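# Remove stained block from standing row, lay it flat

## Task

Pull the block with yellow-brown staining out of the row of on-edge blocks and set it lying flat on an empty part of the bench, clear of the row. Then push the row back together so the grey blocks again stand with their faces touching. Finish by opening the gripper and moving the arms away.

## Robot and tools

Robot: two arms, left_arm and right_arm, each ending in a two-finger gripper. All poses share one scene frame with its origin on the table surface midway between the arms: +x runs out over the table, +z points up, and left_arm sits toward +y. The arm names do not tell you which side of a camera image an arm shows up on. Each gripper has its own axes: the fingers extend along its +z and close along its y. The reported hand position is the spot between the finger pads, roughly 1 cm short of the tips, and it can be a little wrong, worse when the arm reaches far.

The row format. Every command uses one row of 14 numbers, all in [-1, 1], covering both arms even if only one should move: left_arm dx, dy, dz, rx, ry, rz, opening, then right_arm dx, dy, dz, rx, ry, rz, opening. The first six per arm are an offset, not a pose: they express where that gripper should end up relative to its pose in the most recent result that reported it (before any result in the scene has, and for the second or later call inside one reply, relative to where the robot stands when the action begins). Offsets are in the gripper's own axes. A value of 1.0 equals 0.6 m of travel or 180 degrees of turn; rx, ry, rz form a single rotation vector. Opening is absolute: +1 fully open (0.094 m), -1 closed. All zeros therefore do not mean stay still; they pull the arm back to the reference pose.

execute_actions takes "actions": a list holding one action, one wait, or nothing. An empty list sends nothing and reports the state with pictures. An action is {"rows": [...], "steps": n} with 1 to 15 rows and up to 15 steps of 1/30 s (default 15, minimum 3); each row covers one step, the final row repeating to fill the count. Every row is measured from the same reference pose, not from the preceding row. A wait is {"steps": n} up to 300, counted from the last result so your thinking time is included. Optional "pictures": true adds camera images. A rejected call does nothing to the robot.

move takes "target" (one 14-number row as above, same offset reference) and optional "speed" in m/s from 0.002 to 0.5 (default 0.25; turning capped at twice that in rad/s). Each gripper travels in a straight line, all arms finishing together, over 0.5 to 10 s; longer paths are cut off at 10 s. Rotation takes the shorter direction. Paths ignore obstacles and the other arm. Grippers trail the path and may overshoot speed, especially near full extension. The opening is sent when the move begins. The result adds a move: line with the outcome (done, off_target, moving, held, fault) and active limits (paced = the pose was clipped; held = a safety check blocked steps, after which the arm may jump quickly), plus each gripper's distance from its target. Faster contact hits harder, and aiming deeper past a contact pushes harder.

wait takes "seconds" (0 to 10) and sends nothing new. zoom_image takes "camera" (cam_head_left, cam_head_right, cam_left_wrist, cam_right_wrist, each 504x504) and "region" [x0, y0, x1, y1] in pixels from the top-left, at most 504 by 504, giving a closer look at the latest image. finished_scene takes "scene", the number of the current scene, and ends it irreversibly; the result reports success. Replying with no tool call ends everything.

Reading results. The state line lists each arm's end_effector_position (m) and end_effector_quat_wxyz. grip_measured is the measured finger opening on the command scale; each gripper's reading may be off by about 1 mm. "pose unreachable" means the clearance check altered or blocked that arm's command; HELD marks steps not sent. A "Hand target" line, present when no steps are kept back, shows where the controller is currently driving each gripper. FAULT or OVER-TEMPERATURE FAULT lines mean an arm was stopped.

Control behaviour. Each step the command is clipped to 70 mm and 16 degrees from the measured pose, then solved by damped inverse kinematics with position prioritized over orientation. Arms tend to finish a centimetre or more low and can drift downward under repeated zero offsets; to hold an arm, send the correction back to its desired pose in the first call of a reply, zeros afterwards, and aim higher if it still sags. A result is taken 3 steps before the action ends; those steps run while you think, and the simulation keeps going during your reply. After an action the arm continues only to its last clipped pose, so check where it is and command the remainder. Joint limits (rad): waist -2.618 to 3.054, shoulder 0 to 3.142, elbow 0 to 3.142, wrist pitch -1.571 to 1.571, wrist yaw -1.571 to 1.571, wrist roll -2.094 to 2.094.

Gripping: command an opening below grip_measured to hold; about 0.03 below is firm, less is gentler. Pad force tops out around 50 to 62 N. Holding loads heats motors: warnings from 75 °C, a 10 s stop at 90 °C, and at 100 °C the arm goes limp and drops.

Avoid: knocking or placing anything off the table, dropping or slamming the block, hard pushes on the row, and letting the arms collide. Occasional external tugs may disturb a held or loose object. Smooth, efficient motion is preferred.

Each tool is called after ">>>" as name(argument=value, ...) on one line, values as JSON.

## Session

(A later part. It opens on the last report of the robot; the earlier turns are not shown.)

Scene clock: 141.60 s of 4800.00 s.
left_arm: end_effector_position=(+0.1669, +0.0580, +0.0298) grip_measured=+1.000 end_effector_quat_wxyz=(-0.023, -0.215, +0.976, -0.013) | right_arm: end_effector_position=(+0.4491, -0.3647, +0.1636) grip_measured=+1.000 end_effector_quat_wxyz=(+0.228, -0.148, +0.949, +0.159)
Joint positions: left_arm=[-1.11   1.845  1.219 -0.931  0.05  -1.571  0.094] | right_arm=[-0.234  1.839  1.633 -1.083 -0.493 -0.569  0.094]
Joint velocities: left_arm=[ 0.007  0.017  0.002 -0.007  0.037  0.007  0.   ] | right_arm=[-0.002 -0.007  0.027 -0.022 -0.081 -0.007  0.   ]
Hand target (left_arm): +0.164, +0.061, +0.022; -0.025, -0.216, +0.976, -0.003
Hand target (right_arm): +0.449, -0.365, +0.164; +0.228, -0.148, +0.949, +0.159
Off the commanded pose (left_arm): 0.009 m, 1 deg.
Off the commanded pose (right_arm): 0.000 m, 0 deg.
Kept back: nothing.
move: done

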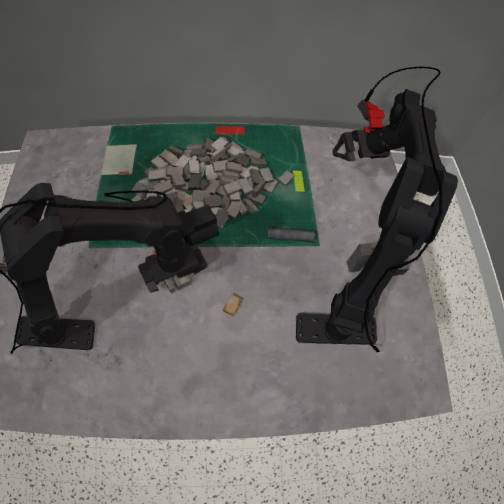

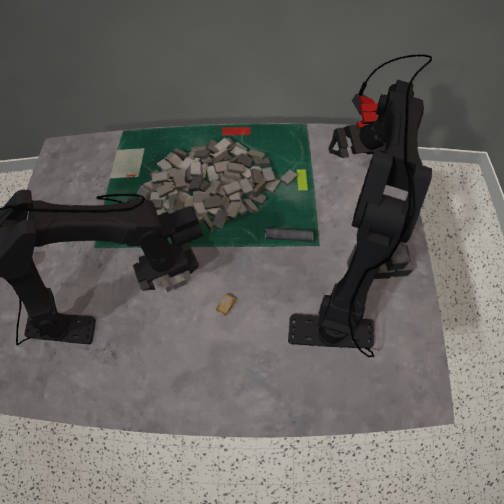

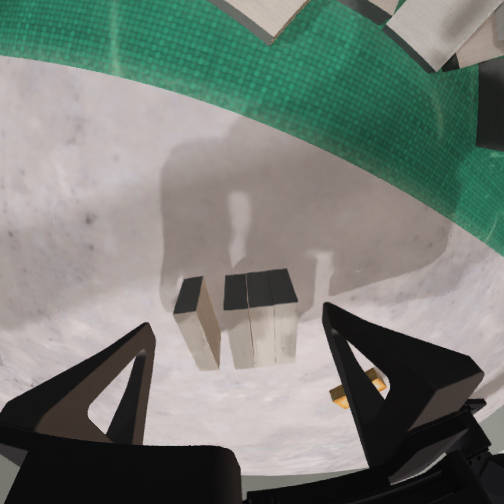

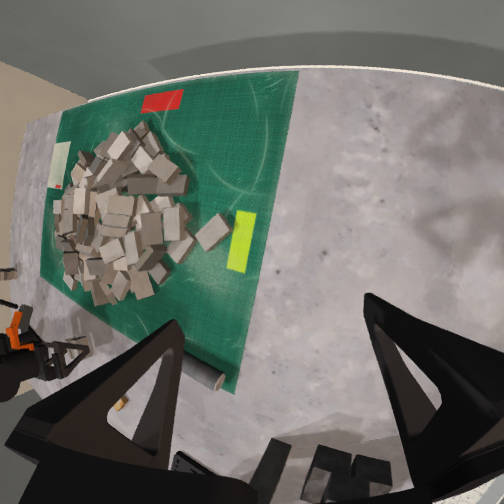

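>>> move(target=[0,0,0.03,0,0,0,1,0,0,0,0,0,0,1], speed=0.05)

>>> execute_actions(actions=[{"rows":[[0,0,0,0,0,0,0.7,0,0,0,0,0,0,1],[0,0,0,0,0,0,0.6,0,0,0,0,0,0,1],[0,0,0,0,0,0,0.5,0,0,0,0,0,0,1],[0,0,0,0,0,0,0.42,0,0,0,0,0,0,1],[0,0,0,0,0,0,0.36,0,0,0,0,0,0,1],[0,0,0,0,0,0,0.3,0,0,0,0,0,0,1],[0,0,0,0,0,0,0.25,0,0,0,0,0,0,1],[0,0,0,0,0,0,0.2,0,0,0,0,0,0,1],[0,0,0,0,0,0,0.15,0,0,0,0,0,0,1],[0,0,0,0,0,0,0.1,0,0,0,0,0,0,1],[0,0,0,0,0,0,0.05,0,0,0,0,0,0,1],[0,0,0,0,0,0,0,0,0,0,0,0,0,1],[0,0,0,0,0,0,-0.05,0,0,0,0,0,0,1]],"steps":15}], pictures=true)

>>> execute_actions(actions=[])

Scene clock: 142.70 s of 4800.00 s.
left_arm: end_effector_position=(+0.1694, +0.0526, +0.0221) grip_measured=+1.000 end_effector_quat_wxyz=(-0.020, -0.215, +0.976, -0.025) | right_arm: end_effector_position=(+0.4490, -0.3648, +0.1635) grip_measured=+1.000 end_effector_quat_wxyz=(+0.228, -0.148, +0.949, +0.158)
Joint positions: left_arm=[-1.11   1.855  1.199 -0.874  0.05  -1.571  0.094] | right_arm=[-0.234  1.839  1.633 -1.083 -0.492 -0.569  0.094]
Joint velocities: left_arm=[-0.002  0.002 -0.007  0.007 -0.051  0.022  0.   ] | right_arm=[-0.007 -0.002  0.012  0.051 -0.007  0.007  0.   ]
Hand target (left_arm): +0.166, +0.058, +0.012; -0.023, -0.215, +0.976, -0.012
Hand target (right_arm): +0.449, -0.365, +0.164; +0.228, -0.148, +0.949, +0.158
Off the commanded pose (left_arm): 0.012 m, 1 deg.
Off the commanded pose (right_arm): 0.000 m, 0 deg.
Kept back: nothing.
move: off_target (left_arm)

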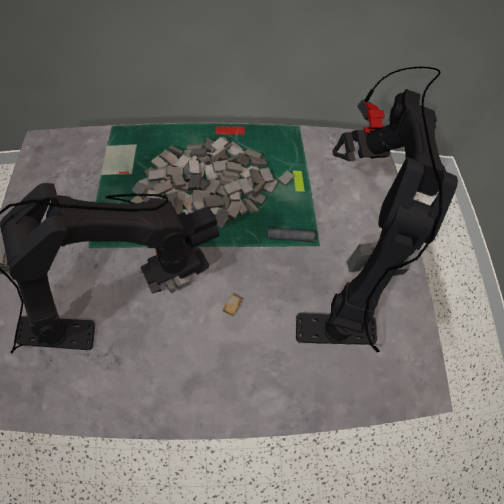

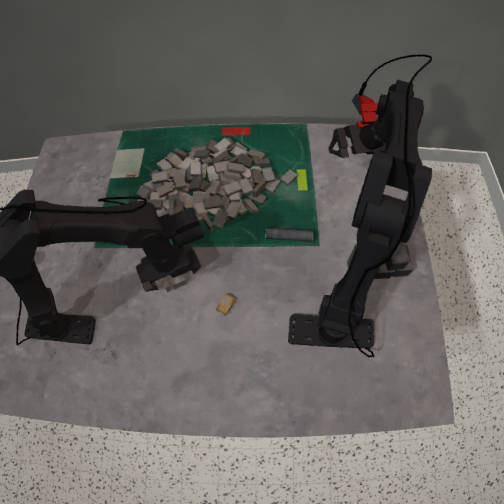

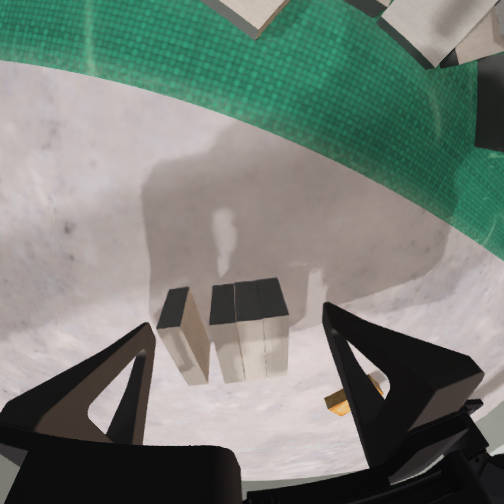

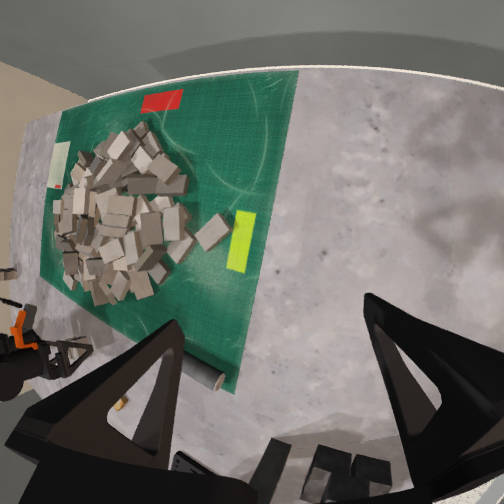

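Scene clock: 143.10 s of 4800.00 s.
left_arm: end_effector_position=(+0.1695, +0.0525, +0.0221) grip_measured=+0.028 end_effector_quat_wxyz=(-0.020, -0.215, +0.976, -0.025) | right_arm: end_effector_position=(+0.4490, -0.3650, +0.1634) grip_measured=+1.000 end_effector_quat_wxyz=(+0.227, -0.148, +0.949, +0.158)
Joint positions: left_arm=[-1.11   1.855  1.199 -0.874  0.05  -1.571  0.048] | right_arm=[-0.234  1.839  1.633 -1.083 -0.492 -0.569  0.094]
Joint velocities: left_arm=[-0.017 -0.007 -0.002  0.007  0.007 -0.11  -0.052] | right_arm=[-0.017 -0.002  0.002 -0.007 -0.037  0.051  0.   ]
Steps of this call (steps 1 to 12: the first 12 steps of this action). Readings (end_effector_position):
1: left_arm (+0.1695, +0.0525, +0.0221) | right_arm (+0.4490, -0.3648, +0.1635)
2: left_arm (+0.1695, +0.0525, +0.0221) | right_arm (+0.4490, -0.3649, +0.1634)
4: left_arm (+0.1695, +0.0525, +0.0221) | right_arm (+0.4490, -0.3649, +0.1634)
8: left_arm (+0.1695, +0.0525, +0.0221) | right_arm (+0.4490, -0.3650, +0.1634)
12: the state above

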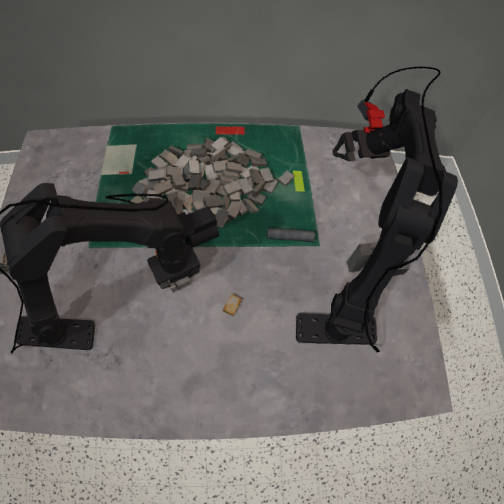

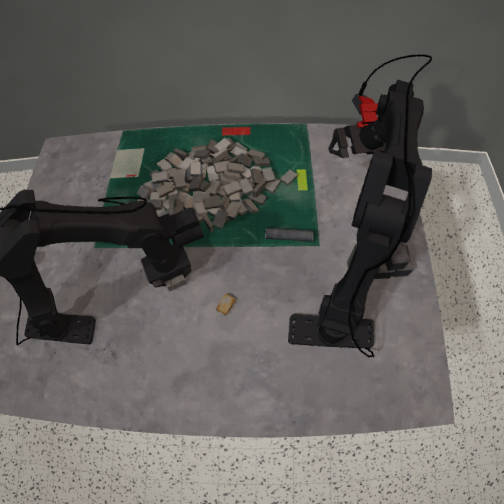

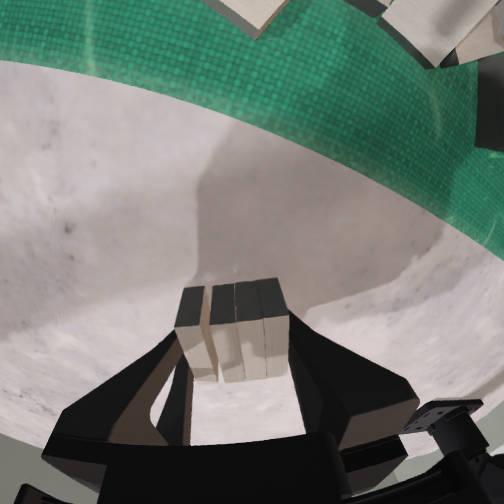

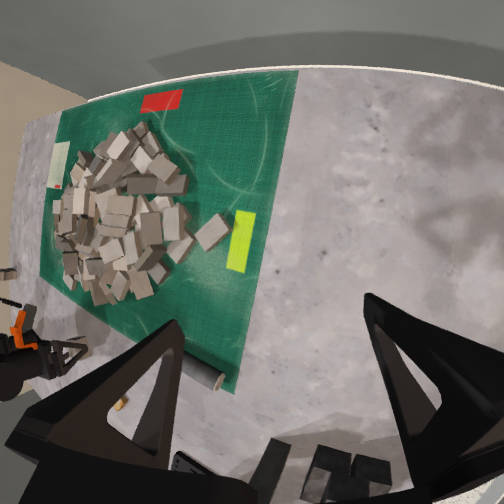

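Scene clock: 143.20 s of 4800.00 s.
left_arm: end_effector_position=(+0.1696, +0.0522, +0.0221) grip_measured=-0.045 end_effector_quat_wxyz=(-0.020, -0.215, +0.976, -0.026) | right_arm: end_effector_position=(+0.4490, -0.3650, +0.1634) grip_measured=+1.000 end_effector_quat_wxyz=(+0.227, -0.148, +0.949, +0.158)
Joint positions: left_arm=[-1.11   1.855  1.199 -0.872  0.05  -1.571  0.045] | right_arm=[-0.234  1.839  1.633 -1.083 -0.492 -0.569  0.094]
Joint velocities: left_arm=[ 0.007 -0.022 -0.007  0.081  0.066  0.022 -0.003] | right_arm=[ 0.007  0.002 -0.012  0.007 -0.007 -0.022  0.   ]
Hand target (left_arm): +0.169, +0.053, +0.022; -0.020, -0.215, +0.976, -0.025
Hand target (right_arm): +0.449, -0.365, +0.163; +0.228, -0.148, +0.949, +0.158
Off the commanded pose (left_arm): 0.000 m, 0 deg.
Off the commanded pose (right_arm): 0.000 m, 0 deg.
Kept back: nothing.
Steps of this call (steps 1 to 3: the last 3 steps of your previous action). Readings (end_effector_position):
1: left_arm (+0.1695, +0.0525, +0.0221) | right_arm (+0.4490, -0.3650, +0.1634)
2: left_arm (+0.1696, +0.0523, +0.0221) | right_arm (+0.4490, -0.3650, +0.1634)
3: the state above

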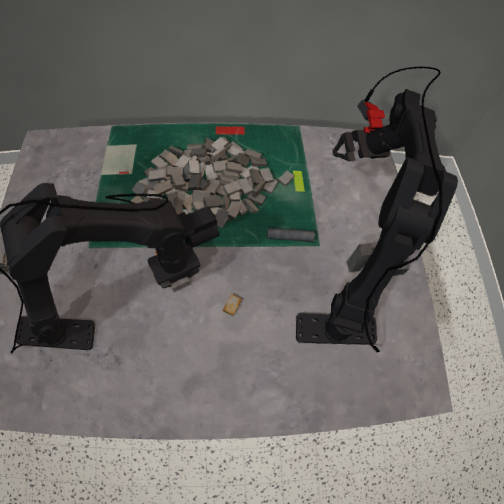

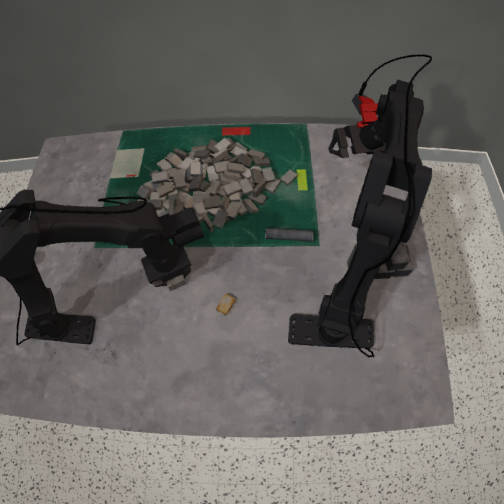

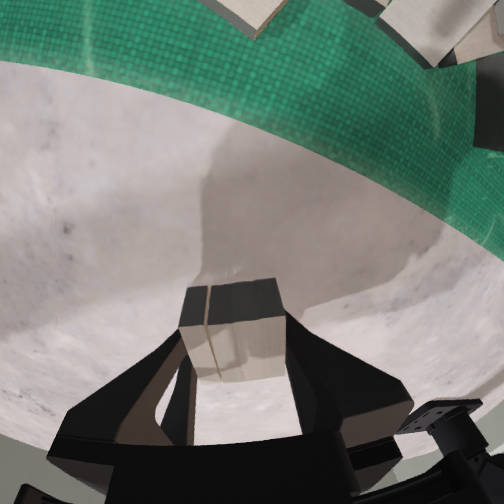

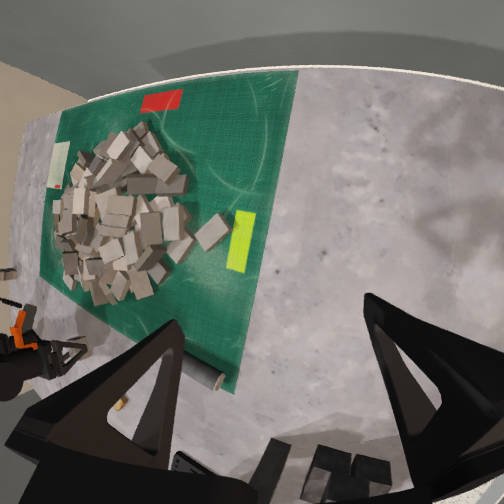

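>>> move(target=[0,0,0,0,0,0,-0.2,0,0,0,0,0,0,1])

Scene clock: 144.13 s of 4800.00 s.
left_arm: end_effector_position=(+0.1697, +0.0520, +0.0221) grip_measured=-0.095 end_effector_quat_wxyz=(-0.020, -0.215, +0.976, -0.027) | right_arm: end_effector_position=(+0.4490, -0.3651, +0.1633) grip_measured=+1.000 end_effector_quat_wxyz=(+0.227, -0.148, +0.950, +0.157)
Joint positions: left_arm=[-1.11   1.855  1.199 -0.871  0.05  -1.571  0.043] | right_arm=[-0.234  1.839  1.633 -1.083 -0.49  -0.569  0.094]
Joint velocities: left_arm=[-0.002 -0.012 -0.002  0.007  0.051  0.007  0.001] | right_arm=[-0.012  0.002 -0.012  0.022 -0.022 -0.051  0.   ]
Hand target (left_arm): +0.170, +0.052, +0.022; -0.020, -0.215, +0.976, -0.026
Hand target (right_arm): +0.449, -0.365, +0.163; +0.227, -0.148, +0.949, +0.158
Off the commanded pose (left_arm): 0.000 m, 0 deg.
Off the commanded pose (right_arm): 0.000 m, 0 deg.
Kept back: nothing.
move: done

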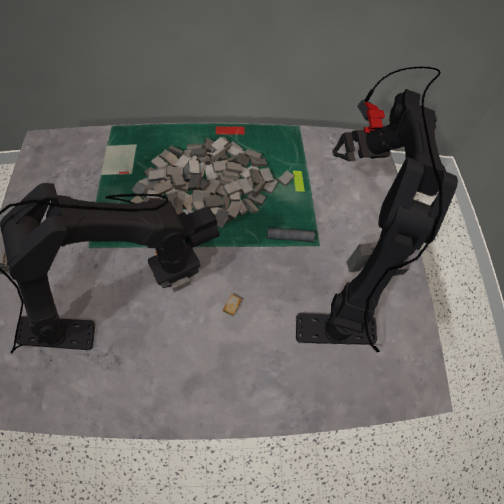

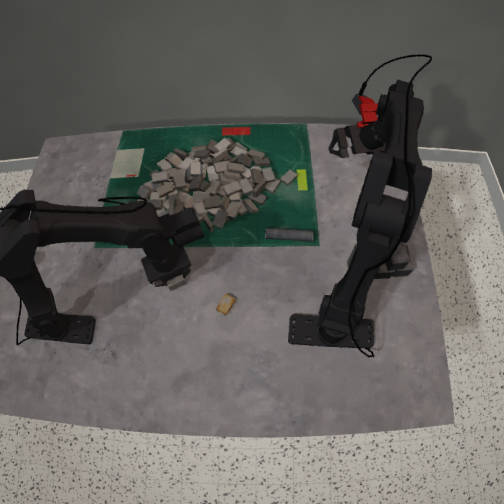

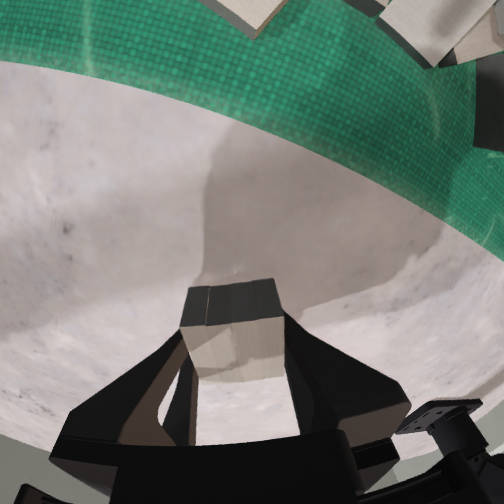

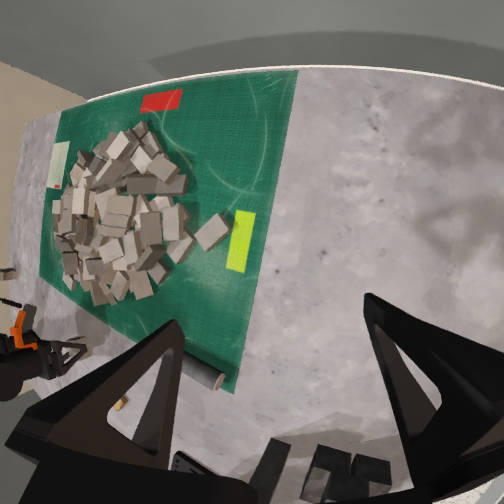

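Closed. Release and lift.

>>> move(target=[0,0,0,0,0,0,0.3,0,0,0,0,0,0,1])

>>> move(target=[0,0,-0.12,0,0,0,0.3,0,0,0,0,0,0,1], speed=0.15)

>>> move(target=[0,0.15,-0.06,0,0,0,1,0,0,0,0,0,0,1])

Scene clock: 145.07 s of 4800.00 s.
left_arm: end_effector_position=(+0.1697, +0.0520, +0.0221) grip_measured=+0.297 end_effector_quat_wxyz=(-0.020, -0.215, +0.976, -0.027) | right_arm: end_effector_position=(+0.4490, -0.3653, +0.1633) grip_measured=+1.000 end_effector_quat_wxyz=(+0.227, -0.148, +0.950, +0.157)
Joint positions: left_arm=[-1.11   1.855  1.199 -0.871  0.05  -1.571  0.061] | right_arm=[-0.234  1.839  1.633 -1.083 -0.49  -0.569  0.094]
Joint velocities: left_arm=[-0.002  0.007 -0.007  0.037 -0.095 -0.007 -0.001] | right_arm=[-0.002 -0.002  0.022 -0.051 -0.007 -0.037  0.   ]
Hand target (left_arm): +0.170, +0.052, +0.022; -0.020, -0.215, +0.976, -0.027
Hand target (right_arm): +0.449, -0.365, +0.163; +0.227, -0.148, +0.950, +0.157
Off the commanded pose (left_arm): 0.000 m, 0 deg.
Off the commanded pose (right_arm): 0.000 m, 0 deg.
Kept back: nothing.
move: done

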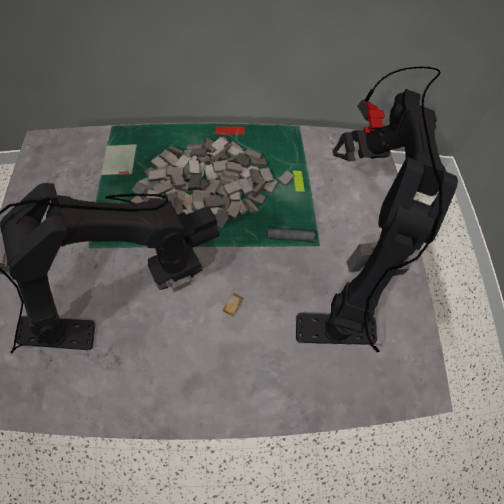

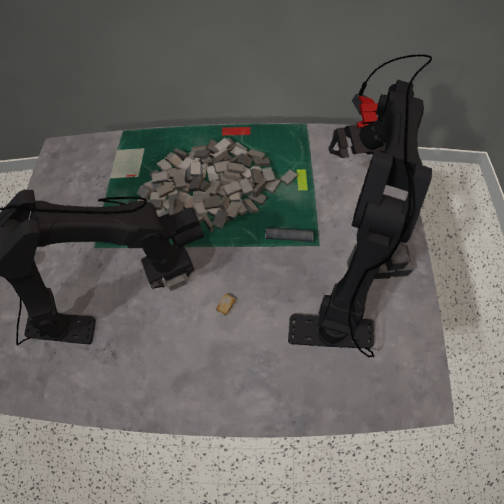

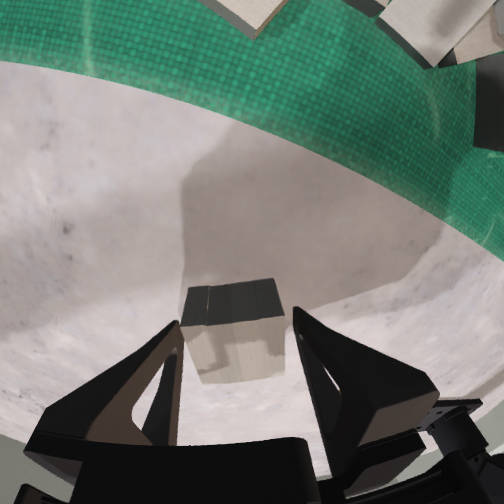

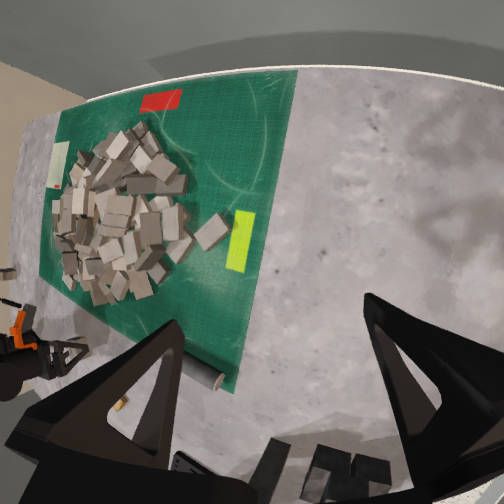

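Scene clock: 146.20 s of 4800.00 s.
left_arm: end_effector_position=(+0.1685, +0.0547, +0.0856) grip_measured=+0.297 end_effector_quat_wxyz=(-0.021, -0.215, +0.976, -0.024) | right_arm: end_effector_position=(+0.4489, -0.3654, +0.1632) grip_measured=+1.000 end_effector_quat_wxyz=(+0.227, -0.148, +0.950, +0.157)
Joint positions: left_arm=[-1.11   1.78   1.367 -1.121  0.05  -1.571  0.061] | right_arm=[-0.234  1.839  1.633 -1.083 -0.489 -0.569  0.094]
Joint velocities: left_arm=[ 0.007  0.002 -0.007 -0.066 -0.022 -0.066 -0.   ] | right_arm=[ 0.017  0.007 -0.007 -0.022  0.022 -0.037  0.   ]
Hand target (left_arm): +0.171, +0.056, +0.094; -0.020, -0.215, +0.976, -0.027
Hand target (right_arm): +0.449, -0.365, +0.163; +0.227, -0.148, +0.950, +0.157
Off the commanded pose (left_arm): 0.009 m, 0 deg.
Off the commanded pose (right_arm): 0.000 m, 0 deg.
Kept back: nothing.
move: done

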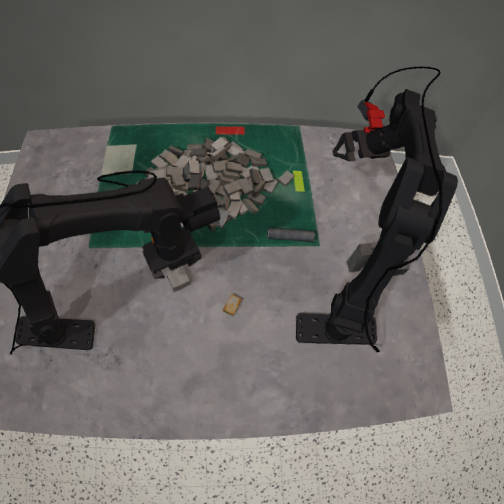

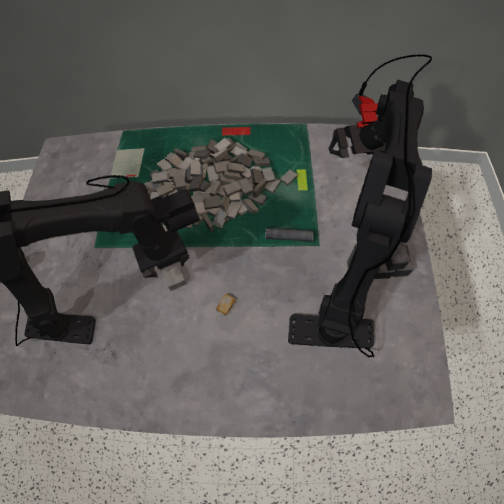

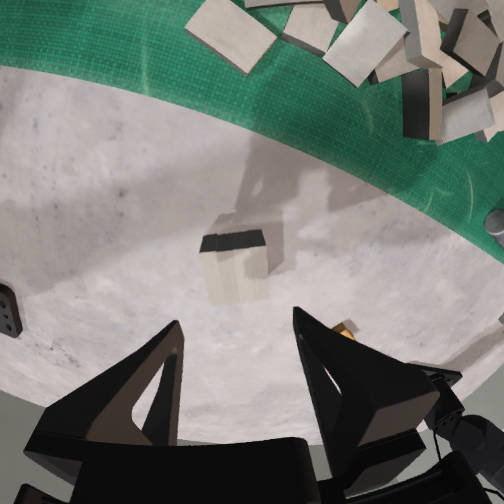

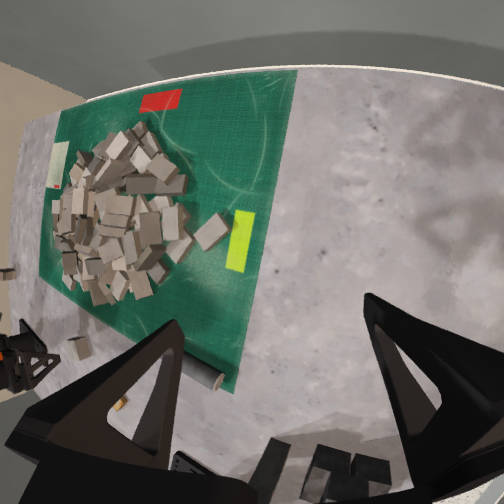

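Scene clock: 147.07 s of 4800.00 s.
left_arm: end_effector_position=(+0.1356, +0.1255, +0.1229) grip_measured=+1.000 end_effector_quat_wxyz=(-0.017, -0.215, +0.976, -0.041) | right_arm: end_effector_position=(+0.4489, -0.3656, +0.1631) grip_measured=+1.000 end_effector_quat_wxyz=(+0.227, -0.148, +0.950, +0.156)
Joint positions: left_arm=[-1.11   1.434  1.155 -1.218  0.05  -1.571  0.094] | right_arm=[-0.234  1.839  1.633 -1.083 -0.488 -0.569  0.094]
Joint velocities: left_arm=[ 0.007 -0.017 -0.007 -0.051  0.007  0.051  0.   ] | right_arm=[-0.022  0.002  0.002 -0.007  0.022 -0.051  0.   ]
Hand target (left_arm): +0.131, +0.137, +0.119; -0.021, -0.215, +0.976, -0.024
Hand target (right_arm): +0.449, -0.365, +0.163; +0.227, -0.148, +0.950, +0.156
Off the commanded pose (left_arm): 0.014 m, 2 deg.
Off the commanded pose (right_arm): 0.000 m, 0 deg.
Kept back: nothing.
move: off_target (left_arm)

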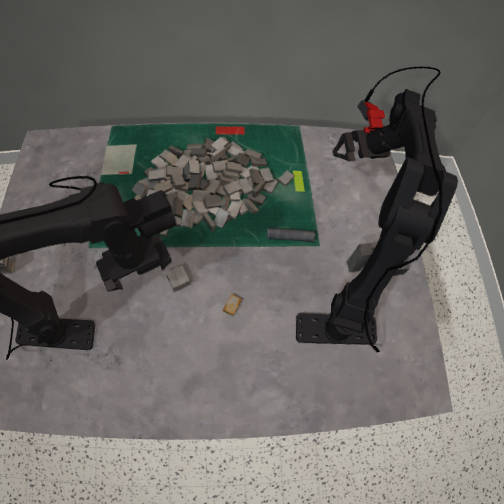

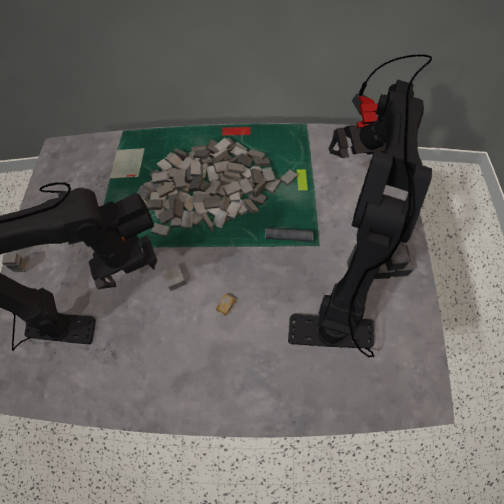

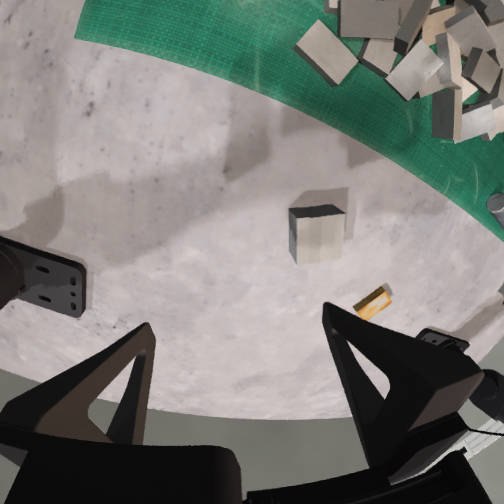

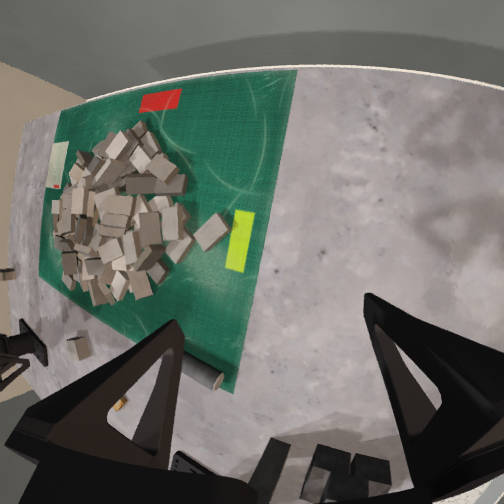

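>>> finished_scene(scene=1)

The scene is finished: the task was done.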